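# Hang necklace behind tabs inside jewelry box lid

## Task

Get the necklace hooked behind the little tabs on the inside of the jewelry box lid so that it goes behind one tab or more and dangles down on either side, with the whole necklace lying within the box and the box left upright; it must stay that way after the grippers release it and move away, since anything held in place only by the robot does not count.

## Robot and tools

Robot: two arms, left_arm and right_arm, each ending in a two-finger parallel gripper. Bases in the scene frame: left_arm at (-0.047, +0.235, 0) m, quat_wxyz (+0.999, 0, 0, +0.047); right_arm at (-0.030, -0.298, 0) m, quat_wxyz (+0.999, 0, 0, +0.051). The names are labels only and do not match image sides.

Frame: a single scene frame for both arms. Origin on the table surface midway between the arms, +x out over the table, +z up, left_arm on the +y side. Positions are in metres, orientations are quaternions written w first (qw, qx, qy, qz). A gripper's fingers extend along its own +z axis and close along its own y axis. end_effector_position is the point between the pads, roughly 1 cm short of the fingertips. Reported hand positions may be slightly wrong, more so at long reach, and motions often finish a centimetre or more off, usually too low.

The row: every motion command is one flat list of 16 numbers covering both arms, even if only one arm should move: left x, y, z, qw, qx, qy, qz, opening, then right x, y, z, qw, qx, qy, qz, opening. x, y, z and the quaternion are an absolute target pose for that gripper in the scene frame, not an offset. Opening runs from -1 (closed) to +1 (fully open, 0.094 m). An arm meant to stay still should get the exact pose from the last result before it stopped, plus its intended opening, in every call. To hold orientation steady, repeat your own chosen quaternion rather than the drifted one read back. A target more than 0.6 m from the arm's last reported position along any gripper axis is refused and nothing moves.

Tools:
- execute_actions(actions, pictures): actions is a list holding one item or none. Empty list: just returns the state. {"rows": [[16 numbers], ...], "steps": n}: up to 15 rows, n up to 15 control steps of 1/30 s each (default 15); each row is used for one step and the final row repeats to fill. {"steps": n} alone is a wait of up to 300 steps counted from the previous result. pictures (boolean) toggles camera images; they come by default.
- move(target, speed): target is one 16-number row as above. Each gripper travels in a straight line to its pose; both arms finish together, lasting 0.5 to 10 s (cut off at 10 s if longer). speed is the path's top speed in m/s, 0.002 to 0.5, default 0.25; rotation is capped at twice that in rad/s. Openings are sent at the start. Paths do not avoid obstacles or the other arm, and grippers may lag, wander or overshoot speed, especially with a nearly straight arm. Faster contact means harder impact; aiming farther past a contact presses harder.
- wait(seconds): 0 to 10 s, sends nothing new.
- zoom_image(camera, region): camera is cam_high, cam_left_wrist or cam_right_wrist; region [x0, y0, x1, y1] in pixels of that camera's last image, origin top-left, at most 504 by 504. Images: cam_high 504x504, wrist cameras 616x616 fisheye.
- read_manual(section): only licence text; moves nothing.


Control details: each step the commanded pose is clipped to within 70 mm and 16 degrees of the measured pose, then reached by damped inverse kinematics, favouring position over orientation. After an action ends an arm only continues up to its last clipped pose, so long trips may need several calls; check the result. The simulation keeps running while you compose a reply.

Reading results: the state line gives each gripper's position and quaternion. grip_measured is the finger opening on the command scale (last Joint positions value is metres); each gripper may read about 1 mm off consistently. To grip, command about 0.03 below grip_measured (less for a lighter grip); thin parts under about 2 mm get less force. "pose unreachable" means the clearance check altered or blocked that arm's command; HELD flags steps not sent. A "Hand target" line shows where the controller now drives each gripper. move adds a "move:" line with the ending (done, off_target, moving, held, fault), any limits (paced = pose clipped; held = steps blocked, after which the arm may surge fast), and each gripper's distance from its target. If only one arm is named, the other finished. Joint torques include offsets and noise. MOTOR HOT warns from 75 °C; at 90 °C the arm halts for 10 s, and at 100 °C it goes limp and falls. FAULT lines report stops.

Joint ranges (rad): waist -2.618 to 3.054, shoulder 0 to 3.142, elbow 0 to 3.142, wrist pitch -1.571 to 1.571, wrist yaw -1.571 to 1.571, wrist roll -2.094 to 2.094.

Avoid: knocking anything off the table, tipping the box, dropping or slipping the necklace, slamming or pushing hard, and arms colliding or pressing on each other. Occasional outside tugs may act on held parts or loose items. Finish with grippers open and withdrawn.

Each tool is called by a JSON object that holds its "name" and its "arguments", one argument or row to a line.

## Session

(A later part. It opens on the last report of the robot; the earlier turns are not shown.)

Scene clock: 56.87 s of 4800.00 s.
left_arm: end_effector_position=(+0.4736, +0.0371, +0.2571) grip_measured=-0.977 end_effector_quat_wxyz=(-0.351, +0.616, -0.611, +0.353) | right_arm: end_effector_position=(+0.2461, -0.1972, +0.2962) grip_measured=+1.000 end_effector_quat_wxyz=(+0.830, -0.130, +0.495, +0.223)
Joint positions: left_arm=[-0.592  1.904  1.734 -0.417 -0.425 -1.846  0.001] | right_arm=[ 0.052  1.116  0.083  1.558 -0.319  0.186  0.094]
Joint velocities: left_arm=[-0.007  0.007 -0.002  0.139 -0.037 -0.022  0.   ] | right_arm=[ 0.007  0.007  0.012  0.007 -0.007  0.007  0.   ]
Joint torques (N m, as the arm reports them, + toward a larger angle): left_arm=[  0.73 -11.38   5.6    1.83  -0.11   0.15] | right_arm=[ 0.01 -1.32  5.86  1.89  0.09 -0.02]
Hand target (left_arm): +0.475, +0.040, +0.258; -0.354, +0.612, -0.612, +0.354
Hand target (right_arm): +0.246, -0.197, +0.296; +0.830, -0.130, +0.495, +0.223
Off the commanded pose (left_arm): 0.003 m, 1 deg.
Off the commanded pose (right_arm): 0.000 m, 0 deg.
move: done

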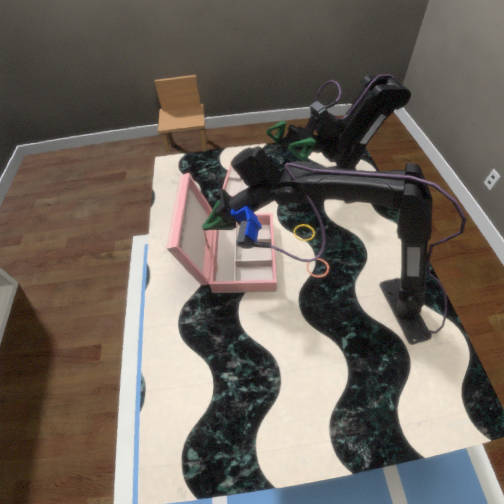

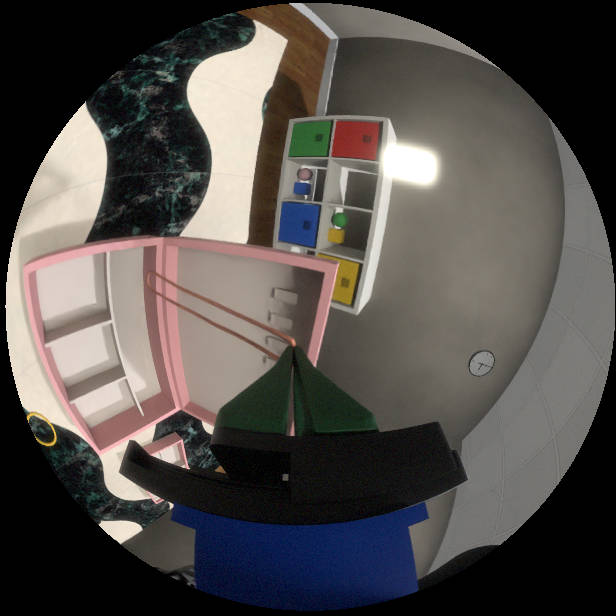

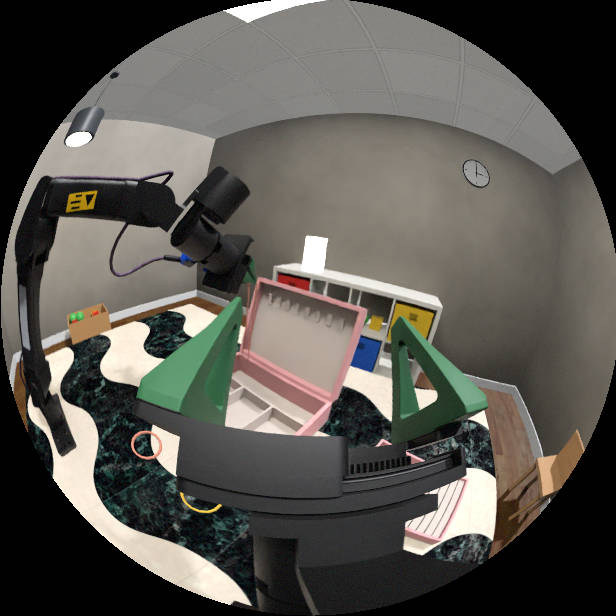

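{"name": "move", "arguments": {
  "target": [0.495,0.0,0.255,0.354,-0.612,0.612,-0.354,-1,0.2462,-0.1972,0.2962,0.83,-0.13,0.495,0.223,1],
  "speed": 0.04
}}

{"name": "zoom_image", "arguments": {
  "camera": "cam_right_wrist",
  "region": [200,230,400,430]
}}

Scene clock: 60.63 s of 4800.00 s.
left_arm: end_effector_position=(+0.4941, +0.0005, +0.2413) grip_measured=-0.977 end_effector_quat_wxyz=(+0.345, -0.611, +0.621, -0.348) | right_arm: end_effector_position=(+0.2461, -0.1972, +0.2962) grip_measured=+1.000 end_effector_quat_wxyz=(+0.830, -0.130, +0.495, +0.223)
Joint positions: left_arm=[-0.636  2.06   1.91  -0.462 -0.445 -1.861  0.001] | right_arm=[ 0.052  1.116  0.083  1.558 -0.319  0.186  0.094]
Joint velocities: left_arm=[-0.002  0.002  0.012 -0.037 -0.037  0.066  0.   ] | right_arm=[-0.007  0.002 -0.022 -0.007  0.007 -0.022  0.   ]
Joint torques (N m, as the arm reports them, + toward a larger angle): left_arm=[ -0.56 -12.69   8.23   1.49  -0.33  -0.01] | right_arm=[-0.03 -1.3   5.92  1.87  0.08  0.  ]
Hand target (left_arm): +0.494, +0.000, +0.255; -0.354, +0.612, -0.612, +0.354
Hand target (right_arm): +0.246, -0.197, +0.296; +0.830, -0.130, +0.495, +0.223
Off the commanded pose (left_arm): 0.014 m, 2 deg.
Off the commanded pose (right_arm): 0.000 m, 0 deg.
move: off_target (left_arm)

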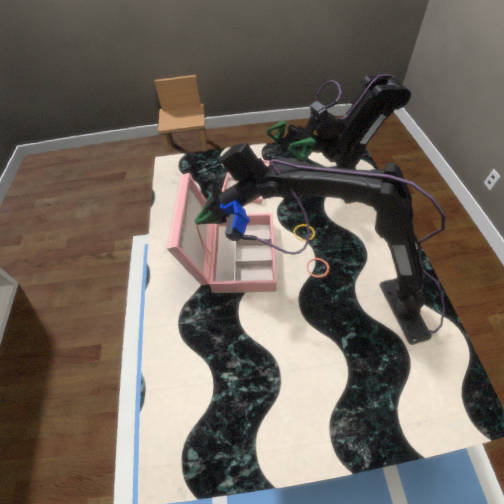

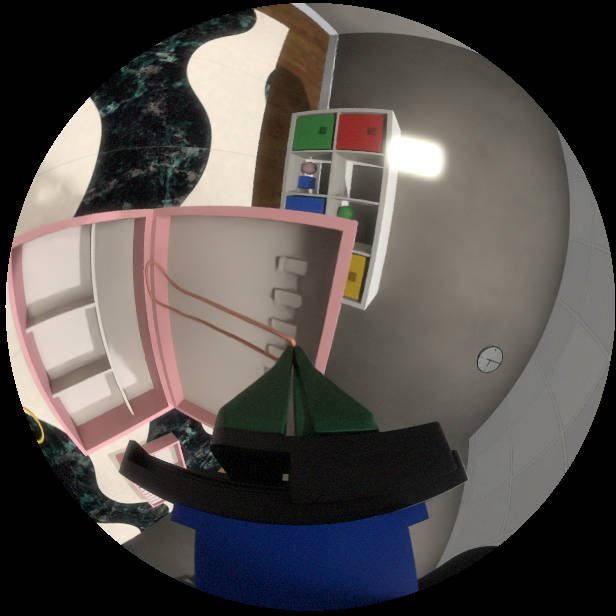

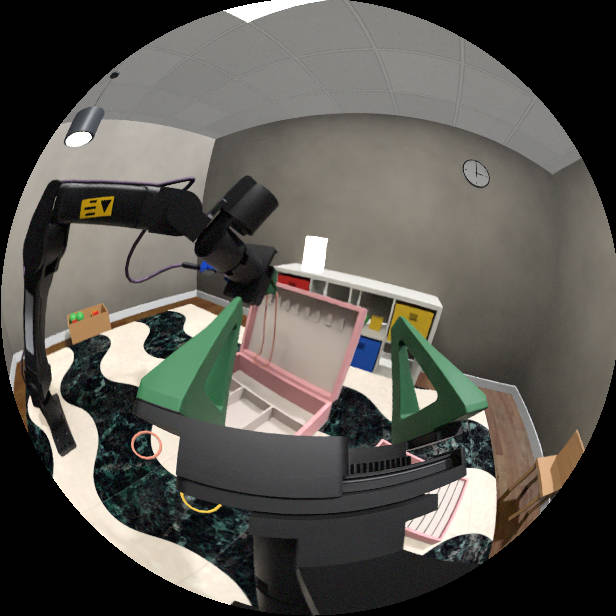

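Region (200, 230, 400, 430) of cam_right_wrist's 616x616 image, scaled by 2.520, with more detail than that image has.

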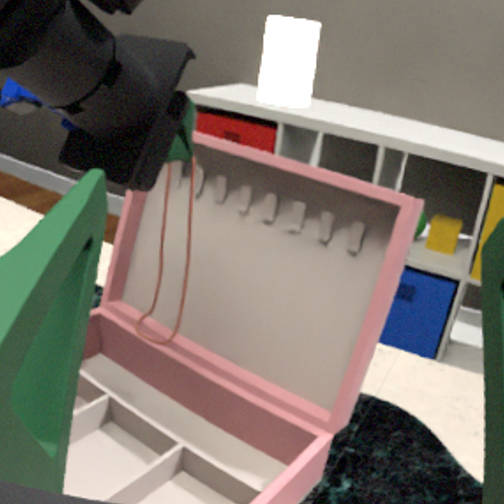

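{"name": "move", "arguments": {
  "target": [0.495,0.0,0.262,0.322,-0.556,0.663,-0.384,-1,0.2462,-0.1972,0.2962,0.83,-0.13,0.495,0.223,1],
  "speed": 0.04
}}

{"name": "zoom_image", "arguments": {
  "camera": "cam_right_wrist",
  "region": [200,230,400,430]
}}

Scene clock: 69.83 s of 4800.00 s.
left_arm: end_effector_position=(+0.4969, -0.0044, +0.2481) grip_measured=-0.977 end_effector_quat_wxyz=(+0.317, -0.562, +0.666, -0.374) | right_arm: end_effector_position=(+0.2461, -0.1972, +0.2962) grip_measured=+1.000 end_effector_quat_wxyz=(+0.830, -0.130, +0.495, +0.223)
Joint positions: left_arm=[-0.595  2.033  1.887 -0.424 -0.284 -1.748  0.001] | right_arm=[ 0.052  1.116  0.083  1.558 -0.319  0.186  0.094]
Joint velocities: left_arm=[ 0.002 -0.007 -0.007  0.007 -0.022 -0.022 -0.001] | right_arm=[-0.012 -0.012 -0.002  0.051  0.051 -0.007  0.   ]
Joint torques (N m, as the arm reports them, + toward a larger angle): left_arm=[  0.62 -15.     5.16   1.82   0.01   0.13] | right_arm=[-0.08 -1.28  5.9   1.89  0.09 -0.01]
Hand target (left_arm): +0.495, -0.000, +0.262; +0.323, -0.556, +0.663, -0.384
Hand target (right_arm): +0.246, -0.197, +0.296; +0.830, -0.130, +0.495, +0.223
Off the commanded pose (left_arm): 0.015 m, 1 deg.
Off the commanded pose (right_arm): 0.000 m, 0 deg.
move: off_target (left_arm)

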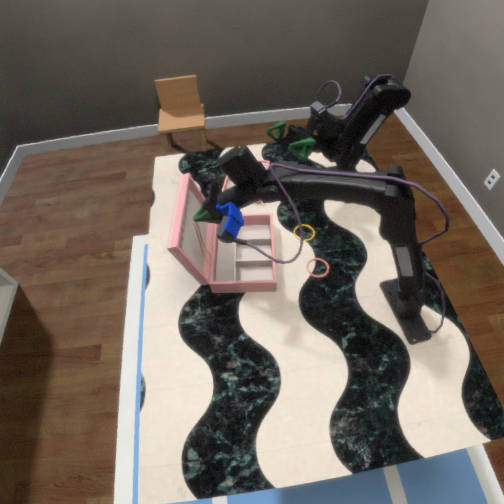

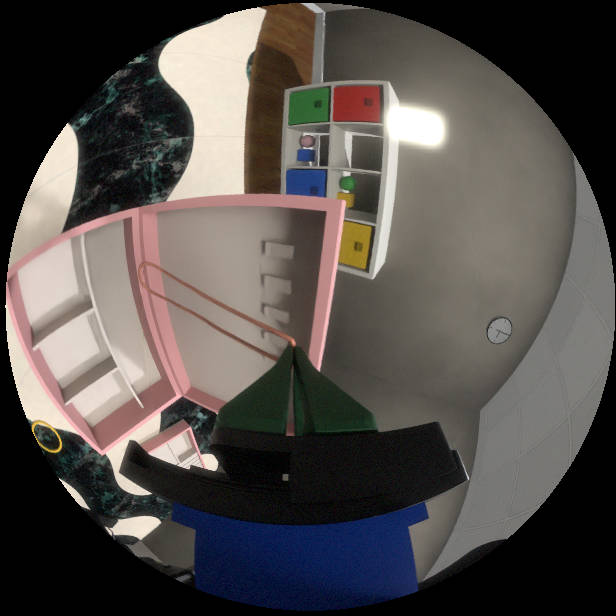

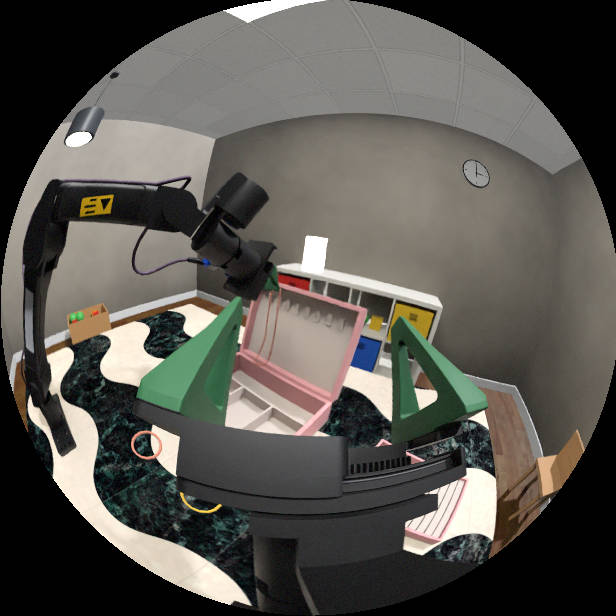

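Region (200, 230, 400, 430) of cam_right_wrist's 616x616 image, scaled by 2.520, with more detail than that image has.

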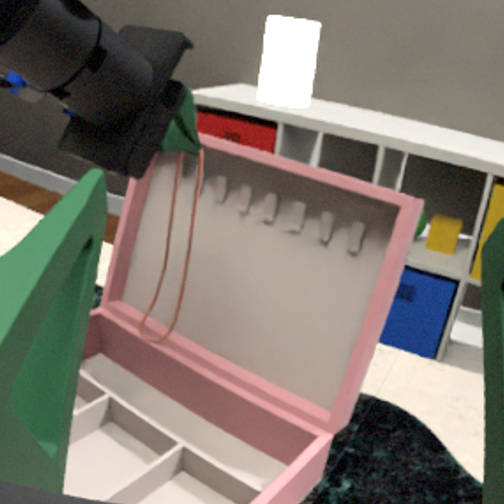

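{"name": "execute_actions", "arguments": {
  "actions": [
    {"rows":[[0.497,0,0.2615,0.322,-0.556,0.663,-0.384,-1,0.2462,-0.1972,0.2962,0.83,-0.13,0.495,0.223,1],[0.499,-0.0005,0.261,0.322,-0.556,0.663,-0.384,-1,0.2462,-0.1972,0.2962,0.83,-0.13,0.495,0.223,1],[0.501,-0.001,0.2605,0.322,-0.556,0.663,-0.384,-1,0.2462,-0.1972,0.2962,0.83,-0.13,0.495,0.223,1],[0.503,-0.0013,0.26,0.322,-0.556,0.663,-0.384,-1,0.2462,-0.1972,0.2962,0.83,-0.13,0.495,0.223,1],[0.505,-0.0017,0.2595,0.322,-0.556,0.663,-0.384,-1,0.2462,-0.1972,0.2962,0.83,-0.13,0.495,0.223,1],[0.507,-0.002,0.259,0.322,-0.556,0.663,-0.384,-1,0.2462,-0.1972,0.2962,0.83,-0.13,0.495,0.223,1],[0.509,-0.0025,0.2585,0.322,-0.556,0.663,-0.384,-1,0.2462,-0.1972,0.2962,0.83,-0.13,0.495,0.223,1],[0.512,-0.003,0.258,0.322,-0.556,0.663,-0.384,-1,0.2462,-0.1972,0.2962,0.83,-0.13,0.495,0.223,1]],"steps":15}
  ]
}}

{"name": "zoom_image", "arguments": {
  "camera": "cam_right_wrist",
  "region": [230,250,370,390]
}}

Scene clock: 76.90 s of 4800.00 s.
left_arm: end_effector_position=(+0.5086, -0.0038, +0.2419) grip_measured=-0.977 end_effector_quat_wxyz=(+0.316, -0.563, +0.666, -0.373) | right_arm: end_effector_position=(+0.2461, -0.1972, +0.2962) grip_measured=+1.000 end_effector_quat_wxyz=(+0.830, -0.130, +0.495, +0.223)
Joint positions: left_arm=[-0.581  2.077  1.93  -0.425 -0.271 -1.741  0.001] | right_arm=[ 0.052  1.116  0.083  1.558 -0.319  0.186  0.094]
Joint velocities: left_arm=[-0.002  0.017 -0.007  0.037  0.022 -0.051 -0.001] | right_arm=[-0.002 -0.002 -0.002  0.051 -0.037  0.037  0.   ]
Joint torques (N m, as the arm reports them, + toward a larger angle): left_arm=[  0.54 -13.18   8.3    1.63  -0.03   0.13] | right_arm=[ 0.01 -1.31  5.91  1.88  0.09  0.  ]
Hand target (left_arm): +0.512, -0.003, +0.258; +0.323, -0.556, +0.663, -0.384
Hand target (right_arm): +0.246, -0.197, +0.296; +0.830, -0.130, +0.495, +0.223
Off the commanded pose (left_arm): 0.016 m, 2 deg.
Off the commanded pose (right_arm): 0.000 m, 0 deg.
Steps of this call (steps 1 to 197: nothing new was sent; steps 198 to 212: all 15 steps of this action). Readings (end_effector_position):
198: left_arm (+0.4968, -0.0050, +0.2481) | right_arm (+0.2461, -0.1972, +0.2962)
199: left_arm (+0.4969, -0.0049, +0.2481) | right_arm (+0.2461, -0.1972, +0.2962)
201: left_arm (+0.4971, -0.0046, +0.2480) | right_arm (+0.2461, -0.1972, +0.2962)
205: left_arm (+0.5023, -0.0036, +0.2481) | right_arm (+0.2461, -0.1972, +0.2962)
212: the state above

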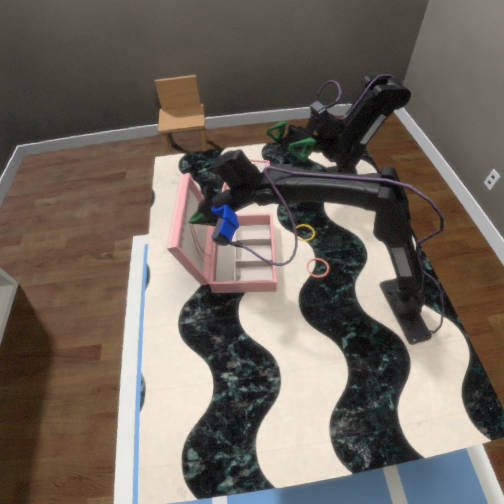

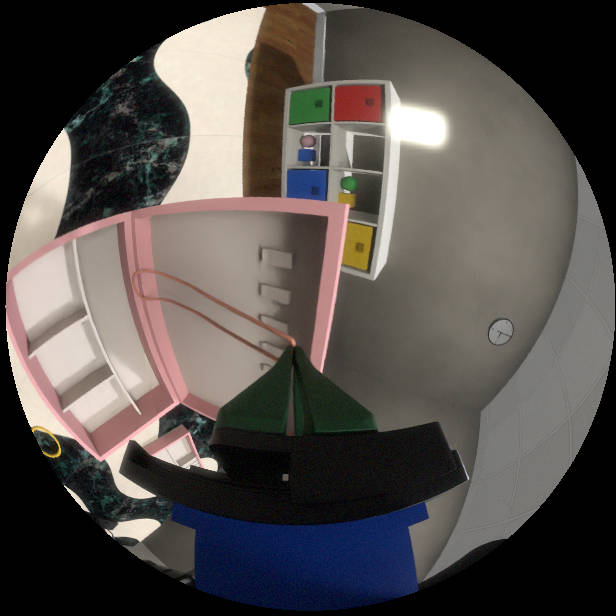

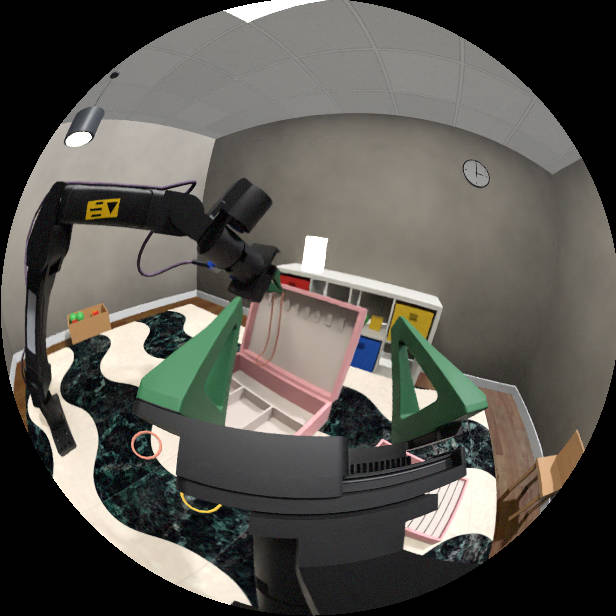

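Region (230, 250, 370, 390) of cam_right_wrist's 616x616 image, scaled by 3.600, with more detail than that image has.

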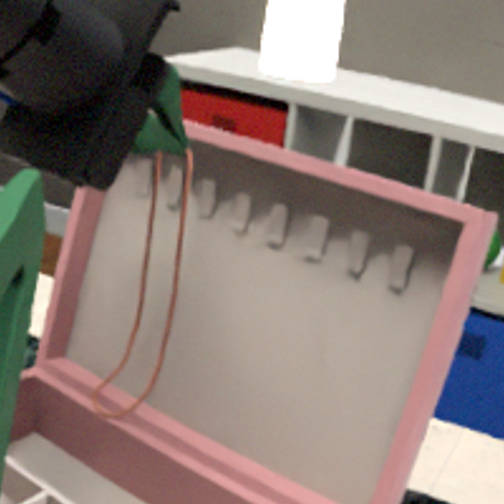

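Advance horizontally now.

{"name": "execute_actions", "arguments": {
  "actions": [
    {"rows":[[0.514,-0.0033,0.258,0.322,-0.556,0.663,-0.384,-1,0.2462,-0.1972,0.2962,0.83,-0.13,0.495,0.223,1],[0.516,-0.0037,0.258,0.322,-0.556,0.663,-0.384,-1,0.2462,-0.1972,0.2962,0.83,-0.13,0.495,0.223,1],[0.518,-0.004,0.258,0.322,-0.556,0.663,-0.384,-1,0.2462,-0.1972,0.2962,0.83,-0.13,0.495,0.223,1],[0.520,-0.0044,0.258,0.322,-0.556,0.663,-0.384,-1,0.2462,-0.1972,0.2962,0.83,-0.13,0.495,0.223,1],[0.522,-0.0047,0.258,0.322,-0.556,0.663,-0.384,-1,0.2462,-0.1972,0.2962,0.83,-0.13,0.495,0.223,1],[0.524,-0.005,0.2575,0.322,-0.556,0.663,-0.384,-1,0.2462,-0.1972,0.2962,0.83,-0.13,0.495,0.223,1],[0.526,-0.0054,0.257,0.322,-0.556,0.663,-0.384,-1,0.2462,-0.1972,0.2962,0.83,-0.13,0.495,0.223,1],[0.528,-0.0058,0.256,0.322,-0.556,0.663,-0.384,-1,0.2462,-0.1972,0.2962,0.83,-0.13,0.495,0.223,1]],"steps":15}
  ]
}}

{"name": "zoom_image", "arguments": {
  "camera": "cam_right_wrist",
  "region": [230,250,370,390]
}}

{"name": "zoom_image", "arguments": {
  "camera": "cam_left_wrist",
  "region": [200,200,400,400]
}}

Scene clock: 84.47 s of 4800.00 s.
left_arm: end_effector_position=(+0.5252, -0.0079, +0.2447) grip_measured=-0.977 end_effector_quat_wxyz=(+0.318, -0.561, +0.663, -0.379) | right_arm: end_effector_position=(+0.2461, -0.1972, +0.2962) grip_measured=+1.000 end_effector_quat_wxyz=(+0.830, -0.130, +0.495, +0.223)
Joint positions: left_arm=[-0.572  2.146  2.036 -0.445 -0.262 -1.735  0.001] | right_arm=[ 0.052  1.116  0.083  1.558 -0.319  0.186  0.094]
Joint velocities: left_arm=[-0.017 -0.027  0.037 -0.007  0.037 -0.022  0.   ] | right_arm=[ 0.002  0.007 -0.017 -0.081  0.007 -0.051  0.   ]
Joint torques (N m, as the arm reports them, + toward a larger angle): left_arm=[  0.75 -13.41   8.12   1.71  -0.08   0.1 ] | right_arm=[-0.02 -1.34  5.95  1.87  0.08  0.  ]
Hand target (left_arm): +0.527, -0.006, +0.256; +0.323, -0.556, +0.663, -0.384
Hand target (right_arm): +0.246, -0.197, +0.296; +0.830, -0.130, +0.495, +0.223
Off the commanded pose (left_arm): 0.012 m, 1 deg.
Off the commanded pose (right_arm): 0.000 m, 0 deg.
Steps of this call (steps 1 to 212: nothing new was sent; steps 213 to 227: all 15 steps of this action). Readings (end_effector_position):
213: left_arm (+0.5087, -0.0041, +0.2420) | right_arm (+0.2461, -0.1972, +0.2962)
214: left_arm (+0.5093, -0.0045, +0.2425) | right_arm (+0.2461, -0.1972, +0.2962)
216: left_arm (+0.5122, -0.0062, +0.2452) | right_arm (+0.2461, -0.1972, +0.2962)
220: left_arm (+0.5207, -0.0086, +0.2493) | right_arm (+0.2461, -0.1972, +0.2962)
227: the state above

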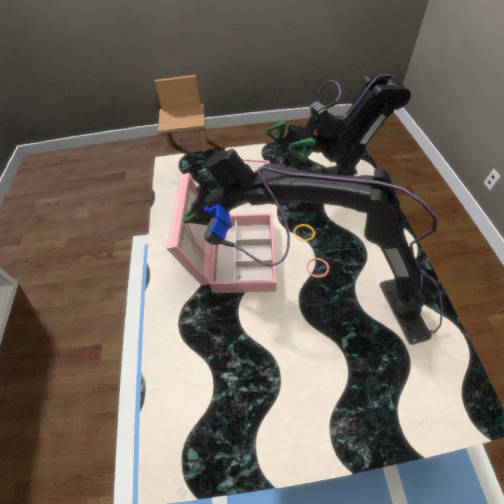

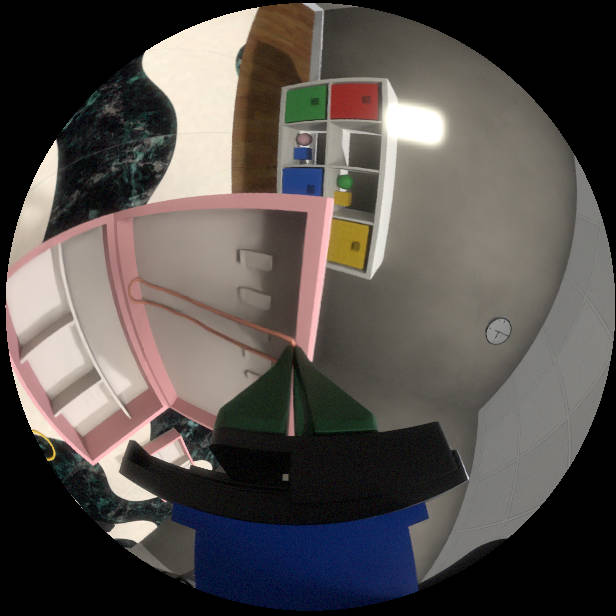

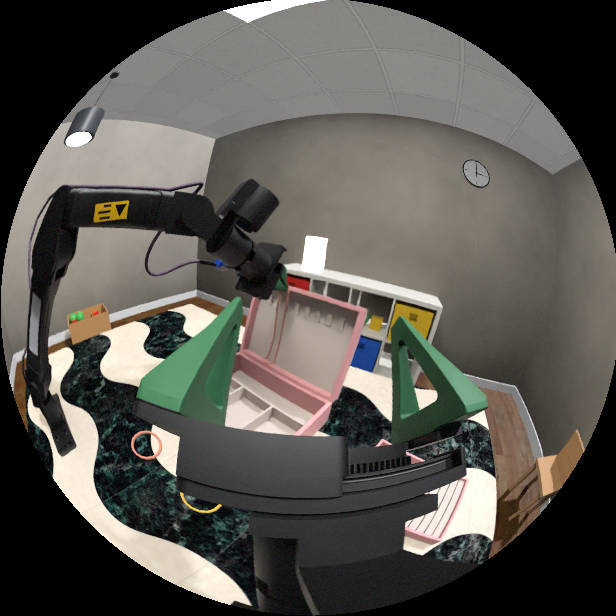

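Region (230, 250, 370, 390) of cam_right_wrist's 616x616 image, scaled by 3.600, with more detail than that image has.

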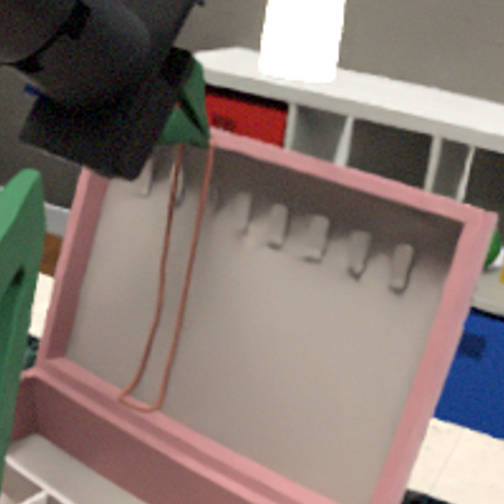

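Region (200, 200, 400, 400) of cam_left_wrist's 616x616 image, scaled by 2.520, with more detail than that image has.

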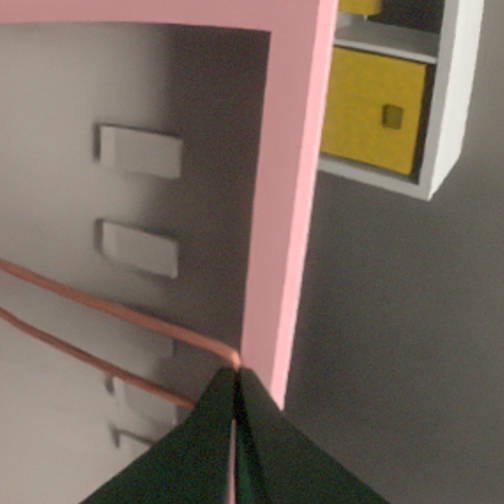

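{"name": "execute_actions", "arguments": {
  "actions": [
    {"rows":[[0.528,-0.0058,0.255,0.322,-0.556,0.663,-0.384,-1,0.2462,-0.1972,0.2962,0.83,-0.13,0.495,0.223,1],[0.528,-0.0058,0.254,0.322,-0.556,0.663,-0.384,-1,0.2462,-0.1972,0.2962,0.83,-0.13,0.495,0.223,1],[0.528,-0.0058,0.253,0.322,-0.556,0.663,-0.384,-1,0.2462,-0.1972,0.2962,0.83,-0.13,0.495,0.223,1],[0.528,-0.0058,0.252,0.322,-0.556,0.663,-0.384,-1,0.2462,-0.1972,0.2962,0.83,-0.13,0.495,0.223,1],[0.528,-0.0058,0.251,0.322,-0.556,0.663,-0.384,-1,0.2462,-0.1972,0.2962,0.83,-0.13,0.495,0.223,1],[0.528,-0.0058,0.250,0.322,-0.556,0.663,-0.384,-1,0.2462,-0.1972,0.2962,0.83,-0.13,0.495,0.223,1],[0.528,-0.0058,0.249,0.322,-0.556,0.663,-0.384,-1,0.2462,-0.1972,0.2962,0.83,-0.13,0.495,0.223,1],[0.528,-0.0058,0.248,0.322,-0.556,0.663,-0.384,-1,0.2462,-0.1972,0.2962,0.83,-0.13,0.495,0.223,1]],"steps":15}
  ],
  "pictures": false
}}

Scene clock: 91.20 s of 4800.00 s.
left_arm: end_effector_position=(+0.5250, -0.0080, +0.2451) grip_measured=-0.977 end_effector_quat_wxyz=(+0.318, -0.561, +0.664, -0.379) | right_arm: end_effector_position=(+0.2461, -0.1972, +0.2962) grip_measured=+1.000 end_effector_quat_wxyz=(+0.830, -0.130, +0.495, +0.223)
Joint positions: left_arm=[-0.572  2.146  2.038 -0.449 -0.261 -1.735  0.001] | right_arm=[ 0.052  1.116  0.083  1.558 -0.319  0.186  0.094]
Joint velocities: left_arm=[ 0.002  0.002 -0.002 -0.022 -0.007  0.007  0.   ] | right_arm=[ 0.002 -0.002 -0.002  0.022  0.066 -0.066  0.   ]
Joint torques (N m, as the arm reports them, + toward a larger angle): left_arm=[  0.59 -13.51   5.65   1.94  -0.04   0.11] | right_arm=[-0.02 -1.28  5.85  1.88  0.09 -0.01]
Hand target (left_arm): +0.528, -0.006, +0.248; +0.322, -0.556, +0.663, -0.384
Hand target (right_arm): +0.246, -0.197, +0.296; +0.830, -0.130, +0.495, +0.223
Off the commanded pose (left_arm): 0.005 m, 1 deg.
Off the commanded pose (right_arm): 0.000 m, 0 deg.
Steps of this call (steps 1 to 130: nothing new was sent; then 1.90 s passed at rest; steps 131 to 145: all 15 steps of this action). Readings (end_effector_position):
131: left_arm (+0.5248, -0.0080, +0.2448) | right_arm (+0.2461, -0.1972, +0.2962)
132: left_arm (+0.5248, -0.0080, +0.2448) | right_arm (+0.2461, -0.1972, +0.2962)
134: left_arm (+0.5248, -0.0080, +0.2448) | right_arm (+0.2461, -0.1972, +0.2962)
138: left_arm (+0.5250, -0.0080, +0.2451) | right_arm (+0.2461, -0.1972, +0.2962)
145: the state above

{"name": "execute_actions", "arguments": {
  "actions": [
    {"rows":[[0.528,-0.0058,0.247,0.322,-0.556,0.663,-0.384,-1,0.2462,-0.1972,0.2962,0.83,-0.13,0.495,0.223,1],[0.528,-0.0058,0.246,0.322,-0.556,0.663,-0.384,-1,0.2462,-0.1972,0.2962,0.83,-0.13,0.495,0.223,1],[0.528,-0.0058,0.245,0.322,-0.556,0.663,-0.384,-1,0.2462,-0.1972,0.2962,0.83,-0.13,0.495,0.223,1],[0.528,-0.0058,0.244,0.322,-0.556,0.663,-0.384,-1,0.2462,-0.1972,0.2962,0.83,-0.13,0.495,0.223,1],[0.528,-0.0058,0.243,0.322,-0.556,0.663,-0.384,-1,0.2462,-0.1972,0.2962,0.83,-0.13,0.495,0.223,1],[0.528,-0.0058,0.242,0.322,-0.556,0.663,-0.384,-1,0.2462,-0.1972,0.2962,0.83,-0.13,0.495,0.223,1],[0.528,-0.0058,0.241,0.322,-0.556,0.663,-0.384,-1,0.2462,-0.1972,0.2962,0.83,-0.13,0.495,0.223,1],[0.528,-0.0058,0.240,0.322,-0.556,0.663,-0.384,-1,0.2462,-0.1972,0.2962,0.83,-0.13,0.495,0.223,1],[0.528,-0.0058,0.239,0.322,-0.556,0.663,-0.384,-1,0.2462,-0.1972,0.2962,0.83,-0.13,0.495,0.223,1],[0.528,-0.0058,0.238,0.322,-0.556,0.663,-0.384,-1,0.2462,-0.1972,0.2962,0.83,-0.13,0.495,0.223,1],[0.528,-0.0058,0.237,0.322,-0.556,0.663,-0.384,-1,0.2462,-0.1972,0.2962,0.83,-0.13,0.495,0.223,1]],"steps":15}
  ]
}}

{"name": "zoom_image", "arguments": {
  "camera": "cam_right_wrist",
  "region": [230,250,370,390]
}}

{"name": "zoom_image", "arguments": {
  "camera": "cam_left_wrist",
  "region": [200,200,400,400]
}}

Scene clock: 99.87 s of 4800.00 s.
left_arm: end_effector_position=(+0.5254, -0.0083, +0.2307) grip_measured=-0.977 end_effector_quat_wxyz=(+0.316, -0.561, +0.665, -0.377) | right_arm: end_effector_position=(+0.2461, -0.1972, +0.2962) grip_measured=+1.000 end_effector_quat_wxyz=(+0.830, -0.130, +0.495, +0.223)
Joint positions: left_arm=[-0.572  2.146  1.986 -0.404 -0.261 -1.735  0.001] | right_arm=[ 0.052  1.116  0.083  1.558 -0.319  0.186  0.094]
Joint velocities: left_arm=[-0.002  0.017 -0.022  0.007  0.037 -0.051  0.001] | right_arm=[-0.007 -0.022 -0.007 -0.066  0.037  0.022  0.   ]
Joint torques (N m, as the arm reports them, + toward a larger angle): left_arm=[  0.63 -14.     5.87   1.94  -0.05   0.11] | right_arm=[-0.01 -1.31  5.85  1.88  0.09  0.  ]
Hand target (left_arm): +0.528, -0.006, +0.237; +0.322, -0.556, +0.663, -0.384
Hand target (right_arm): +0.246, -0.197, +0.296; +0.830, -0.130, +0.495, +0.223
Off the commanded pose (left_arm): 0.007 m, 1 deg.
Off the commanded pose (right_arm): 0.000 m, 0 deg.
Steps of this call (steps 1 to 90: nothing new was sent; then 5.17 s passed at rest; steps 91 to 105: all 15 steps of this action). Readings (end_effector_position):
91: left_arm (+0.5250, -0.0081, +0.2451) | right_arm (+0.2461, -0.1972, +0.2962)
92: left_arm (+0.5251, -0.0081, +0.2452) | right_arm (+0.2461, -0.1972, +0.2962)
94: left_arm (+0.5254, -0.0083, +0.2444) | right_arm (+0.2461, -0.1972, +0.2962)
98: left_arm (+0.5264, -0.0088, +0.2413) | right_arm (+0.2461, -0.1972, +0.2962)
105: the state above

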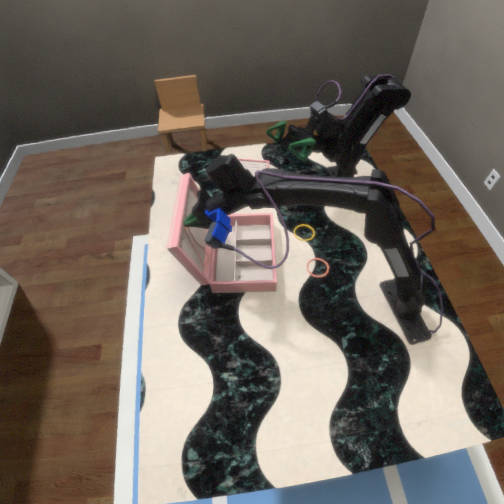

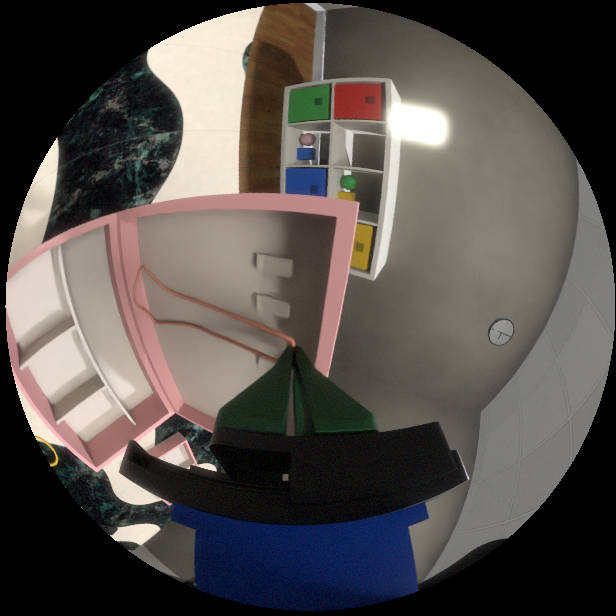

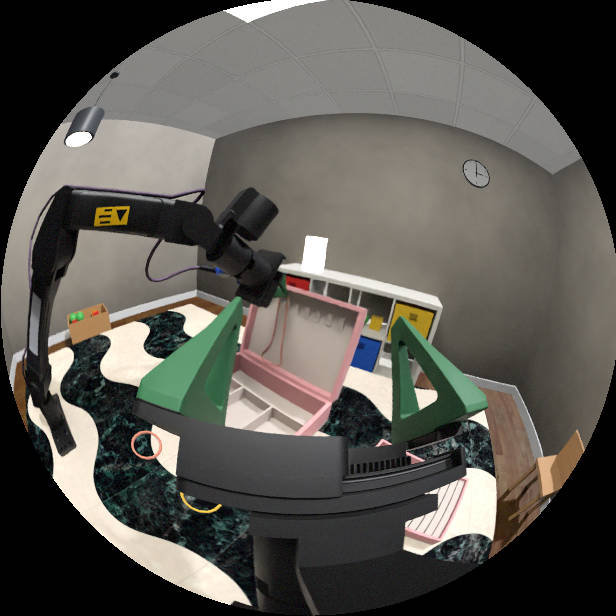

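Region (230, 250, 370, 390) of cam_right_wrist's 616x616 image, scaled by 3.600, with more detail than that image has.

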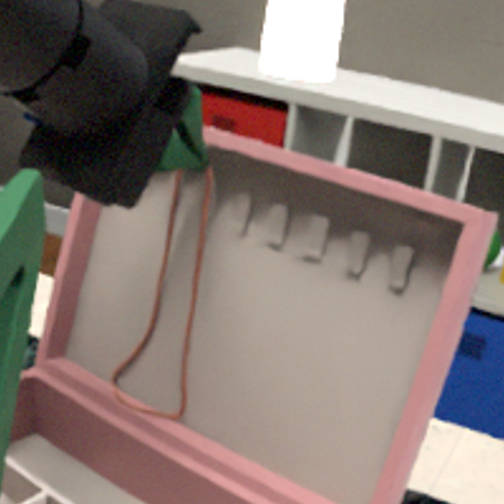

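Region (200, 200, 400, 400) of cam_left_wrist's 616x616 image, scaled by 2.520, with more detail than that image has.

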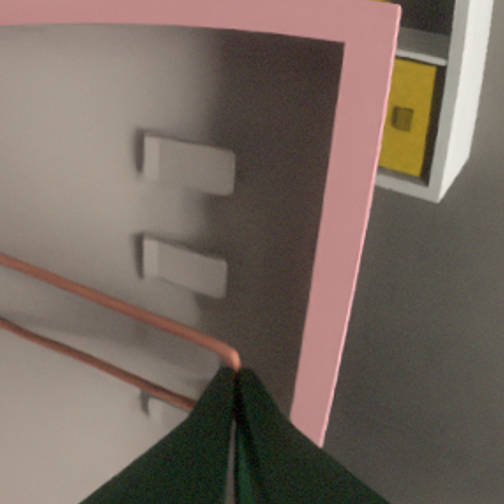

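{"name": "execute_actions", "arguments": {
  "actions": [
    {"rows":[[0.529,-0.006,0.238,0.322,-0.556,0.663,-0.384,-1,0.2462,-0.1972,0.2962,0.83,-0.13,0.495,0.223,1],[0.530,-0.0062,0.239,0.322,-0.556,0.663,-0.384,-1,0.2462,-0.1972,0.2962,0.83,-0.13,0.495,0.223,1],[0.531,-0.0064,0.240,0.322,-0.556,0.663,-0.384,-1,0.2462,-0.1972,0.2962,0.83,-0.13,0.495,0.223,1],[0.532,-0.0066,0.241,0.322,-0.556,0.663,-0.384,-1,0.2462,-0.1972,0.2962,0.83,-0.13,0.495,0.223,1],[0.533,-0.0068,0.242,0.322,-0.556,0.663,-0.384,-1,0.2462,-0.1972,0.2962,0.83,-0.13,0.495,0.223,1],[0.534,-0.007,0.243,0.322,-0.556,0.663,-0.384,-1,0.2462,-0.1972,0.2962,0.83,-0.13,0.495,0.223,1],[0.535,-0.0072,0.243,0.322,-0.556,0.663,-0.384,-1,0.2462,-0.1972,0.2962,0.83,-0.13,0.495,0.223,1],[0.536,-0.0074,0.243,0.322,-0.556,0.663,-0.384,-1,0.2462,-0.1972,0.2962,0.83,-0.13,0.495,0.223,1]],"steps":15}
  ]
}}

{"name": "zoom_image", "arguments": {
  "camera": "cam_right_wrist",
  "region": [230,250,370,390]
}}

{"name": "zoom_image", "arguments": {
  "camera": "cam_left_wrist",
  "region": [200,200,400,400]
}}

Scene clock: 109.90 s of 4800.00 s.
left_arm: end_effector_position=(+0.5329, -0.0096, +0.2296) grip_measured=-0.977 end_effector_quat_wxyz=(+0.317, -0.562, +0.664, -0.378) | right_arm: end_effector_position=(+0.2461, -0.1972, +0.2962) grip_measured=+1.000 end_effector_quat_wxyz=(+0.830, -0.130, +0.495, +0.223)
Joint positions: left_arm=[-0.567  2.179  2.031 -0.412 -0.258 -1.733  0.001] | right_arm=[ 0.052  1.116  0.083  1.558 -0.319  0.186  0.094]
Joint velocities: left_arm=[-0.012  0.022 -0.007 -0.022 -0.037  0.007  0.001] | right_arm=[-0.007 -0.017  0.017 -0.051  0.066  0.037  0.   ]
Joint torques (N m, as the arm reports them, + toward a larger angle): left_arm=[  0.63 -13.8    8.25   1.58  -0.04   0.12] | right_arm=[-0.03 -1.25  5.86  1.87  0.1   0.  ]
Hand target (left_arm): +0.536, -0.007, +0.243; +0.323, -0.556, +0.663, -0.384
Hand target (right_arm): +0.246, -0.197, +0.296; +0.830, -0.130, +0.495, +0.223
Off the commanded pose (left_arm): 0.014 m, 1 deg.
Off the commanded pose (right_arm): 0.000 m, 0 deg.
Steps of this call (steps 1 to 120: nothing new was sent; then 5.53 s passed at rest; steps 121 to 135: all 15 steps of this action). Readings (end_effector_position):
121: left_arm (+0.5266, -0.0089, +0.2326) | right_arm (+0.2461, -0.1972, +0.2962)
122: left_arm (+0.5266, -0.0089, +0.2326) | right_arm (+0.2461, -0.1972, +0.2962)
124: left_arm (+0.5268, -0.0091, +0.2324) | right_arm (+0.2461, -0.1972, +0.2962)
128: left_arm (+0.5305, -0.0108, +0.2324) | right_arm (+0.2461, -0.1972, +0.2962)
135: the state above

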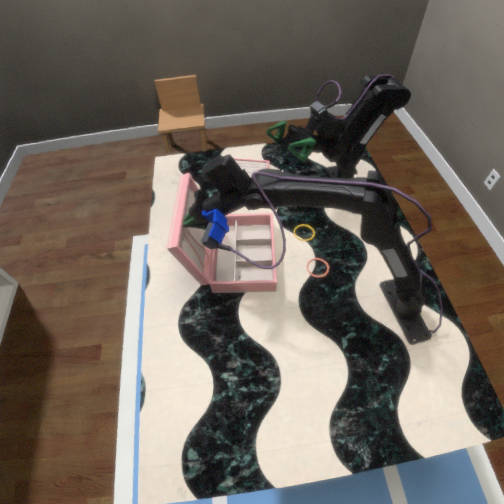

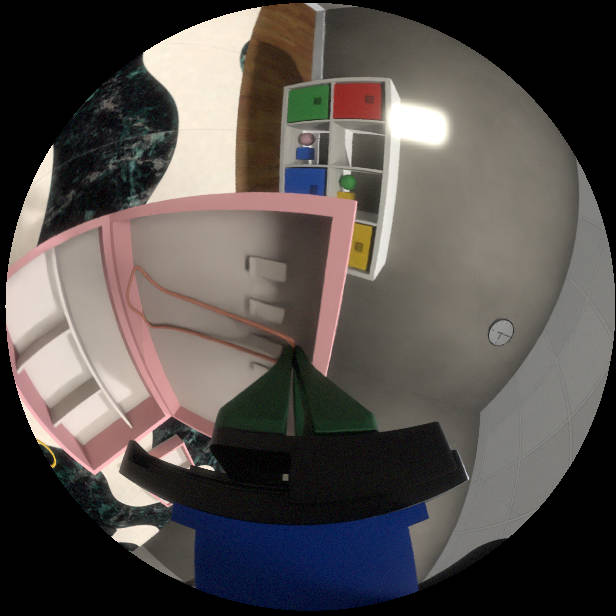

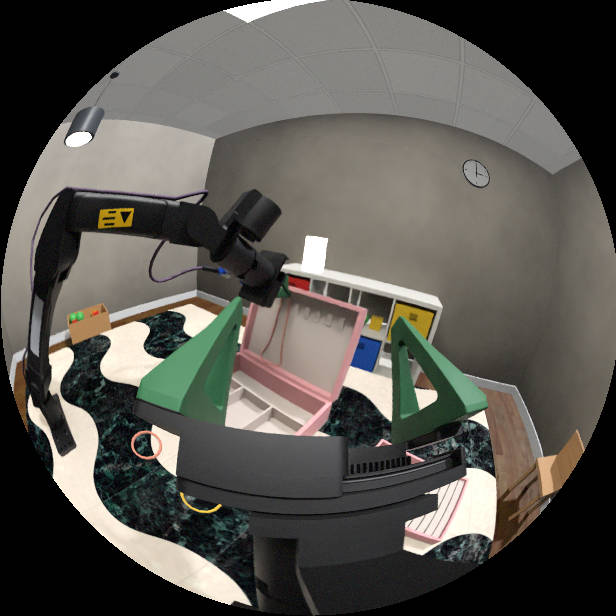

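Region (230, 250, 370, 390) of cam_right_wrist's 616x616 image, scaled by 3.600, with more detail than that image has.

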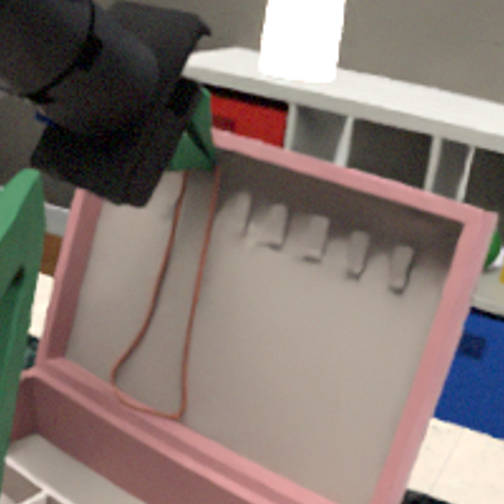

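Region (200, 200, 400, 400) of cam_left_wrist's 616x616 image, scaled by 2.520, with more detail than that image has.

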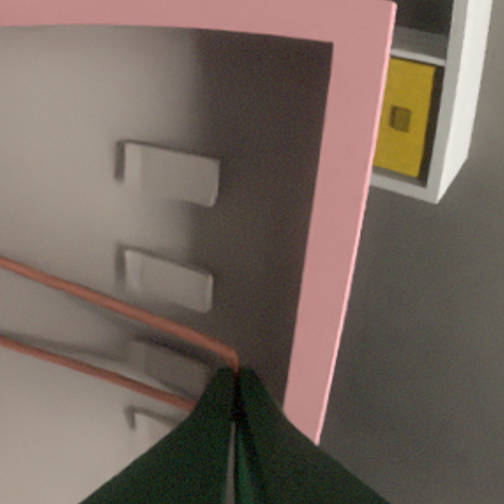

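{"name": "execute_actions", "arguments": {
  "actions": [
    {"rows":[[0.537,-0.008,0.243,0.322,-0.556,0.663,-0.384,-1,0.2462,-0.1972,0.2962,0.83,-0.13,0.495,0.223,1],[0.538,-0.009,0.243,0.322,-0.556,0.663,-0.384,-1,0.2462,-0.1972,0.2962,0.83,-0.13,0.495,0.223,1],[0.539,-0.010,0.243,0.322,-0.556,0.663,-0.384,-1,0.2462,-0.1972,0.2962,0.83,-0.13,0.495,0.223,1],[0.540,-0.011,0.243,0.322,-0.556,0.663,-0.384,-1,0.2462,-0.1972,0.2962,0.83,-0.13,0.495,0.223,1],[0.541,-0.012,0.243,0.322,-0.556,0.663,-0.384,-1,0.2462,-0.1972,0.2962,0.83,-0.13,0.495,0.223,1],[0.542,-0.013,0.243,0.322,-0.556,0.663,-0.384,-1,0.2462,-0.1972,0.2962,0.83,-0.13,0.495,0.223,1]],"steps":15}
  ]
}}

{"name": "zoom_image", "arguments": {
  "camera": "cam_right_wrist",
  "region": [230,250,370,390]
}}

{"name": "zoom_image", "arguments": {
  "camera": "cam_left_wrist",
  "region": [200,200,400,400]
}}

Scene clock: 115.50 s of 4800.00 s.
left_arm: end_effector_position=(+0.5395, -0.0130, +0.2271) grip_measured=-0.977 end_effector_quat_wxyz=(+0.315, -0.562, +0.667, -0.374) | right_arm: end_effector_position=(+0.2461, -0.1972, +0.2962) grip_measured=+1.000 end_effector_quat_wxyz=(+0.830, -0.130, +0.495, +0.223)
Joint positions: left_arm=[-0.567  2.221  2.097 -0.444 -0.257 -1.732  0.001] | right_arm=[ 0.052  1.116  0.083  1.558 -0.319  0.186  0.094]
Joint velocities: left_arm=[ 0.012 -0.002 -0.002 -0.051 -0.022  0.022 -0.001] | right_arm=[-0.012  0.007  0.007 -0.037  0.037 -0.022  0.   ]
Joint torques (N m, as the arm reports them, + toward a larger angle): left_arm=[  0.24 -14.27   8.07   1.61  -0.07   0.09] | right_arm=[-0.03 -1.27  5.87  1.89  0.09  0.  ]
Hand target (left_arm): +0.541, -0.013, +0.243; +0.322, -0.556, +0.663, -0.384
Hand target (right_arm): +0.246, -0.197, +0.296; +0.830, -0.130, +0.495, +0.223
Off the commanded pose (left_arm): 0.016 m, 2 deg.
Off the commanded pose (right_arm): 0.000 m, 0 deg.
Steps of this call (steps 1 to 90: nothing new was sent; then 2.10 s passed at rest; steps 91 to 105: all 15 steps of this action). Readings (end_effector_position):
91: left_arm (+0.5326, -0.0095, +0.2295) | right_arm (+0.2461, -0.1972, +0.2962)
92: left_arm (+0.5328, -0.0096, +0.2295) | right_arm (+0.2461, -0.1972, +0.2962)
94: left_arm (+0.5348, -0.0106, +0.2306) | right_arm (+0.2461, -0.1972, +0.2962)
98: left_arm (+0.5381, -0.0123, +0.2288) | right_arm (+0.2461, -0.1972, +0.2962)
105: the state above

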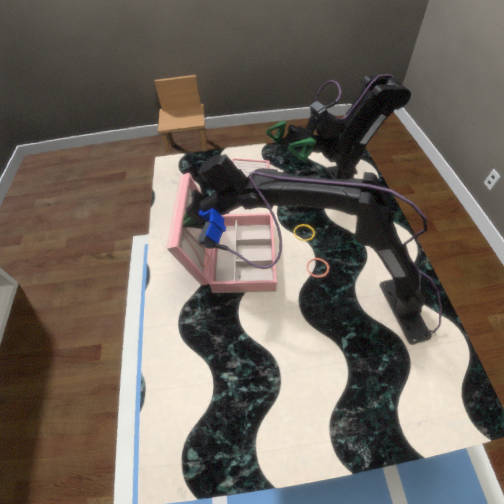

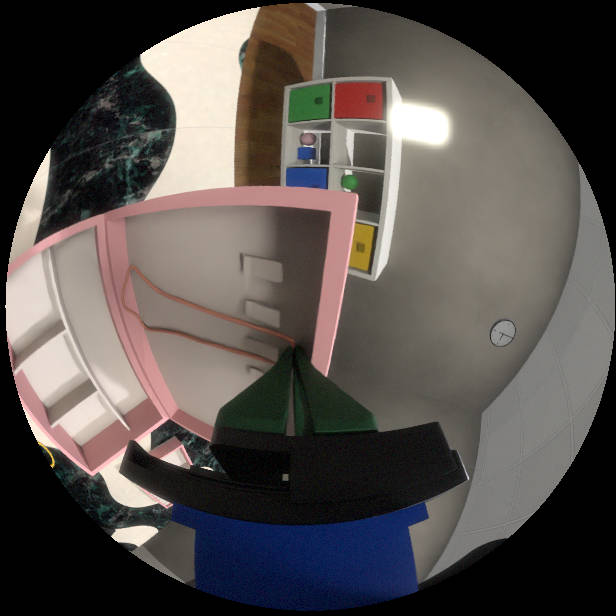

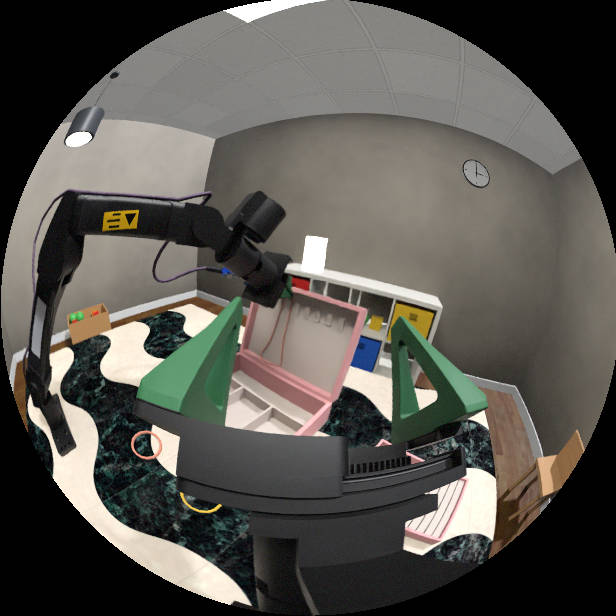

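Region (230, 250, 370, 390) of cam_right_wrist's 616x616 image, scaled by 3.600, with more detail than that image has.

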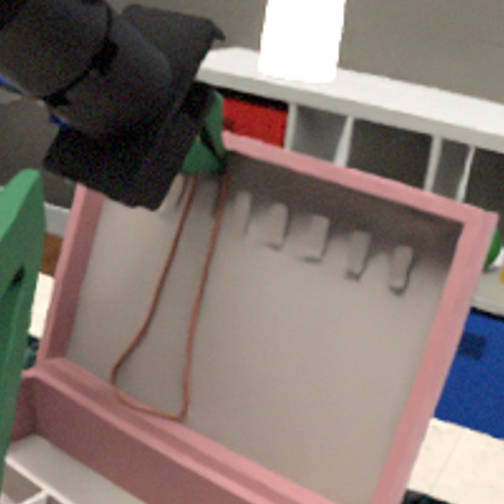

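Region (200, 200, 400, 400) of cam_left_wrist's 616x616 image, scaled by 2.520, with more detail than that image has.

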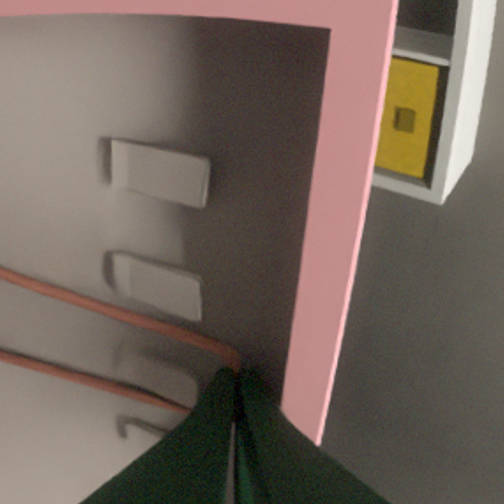

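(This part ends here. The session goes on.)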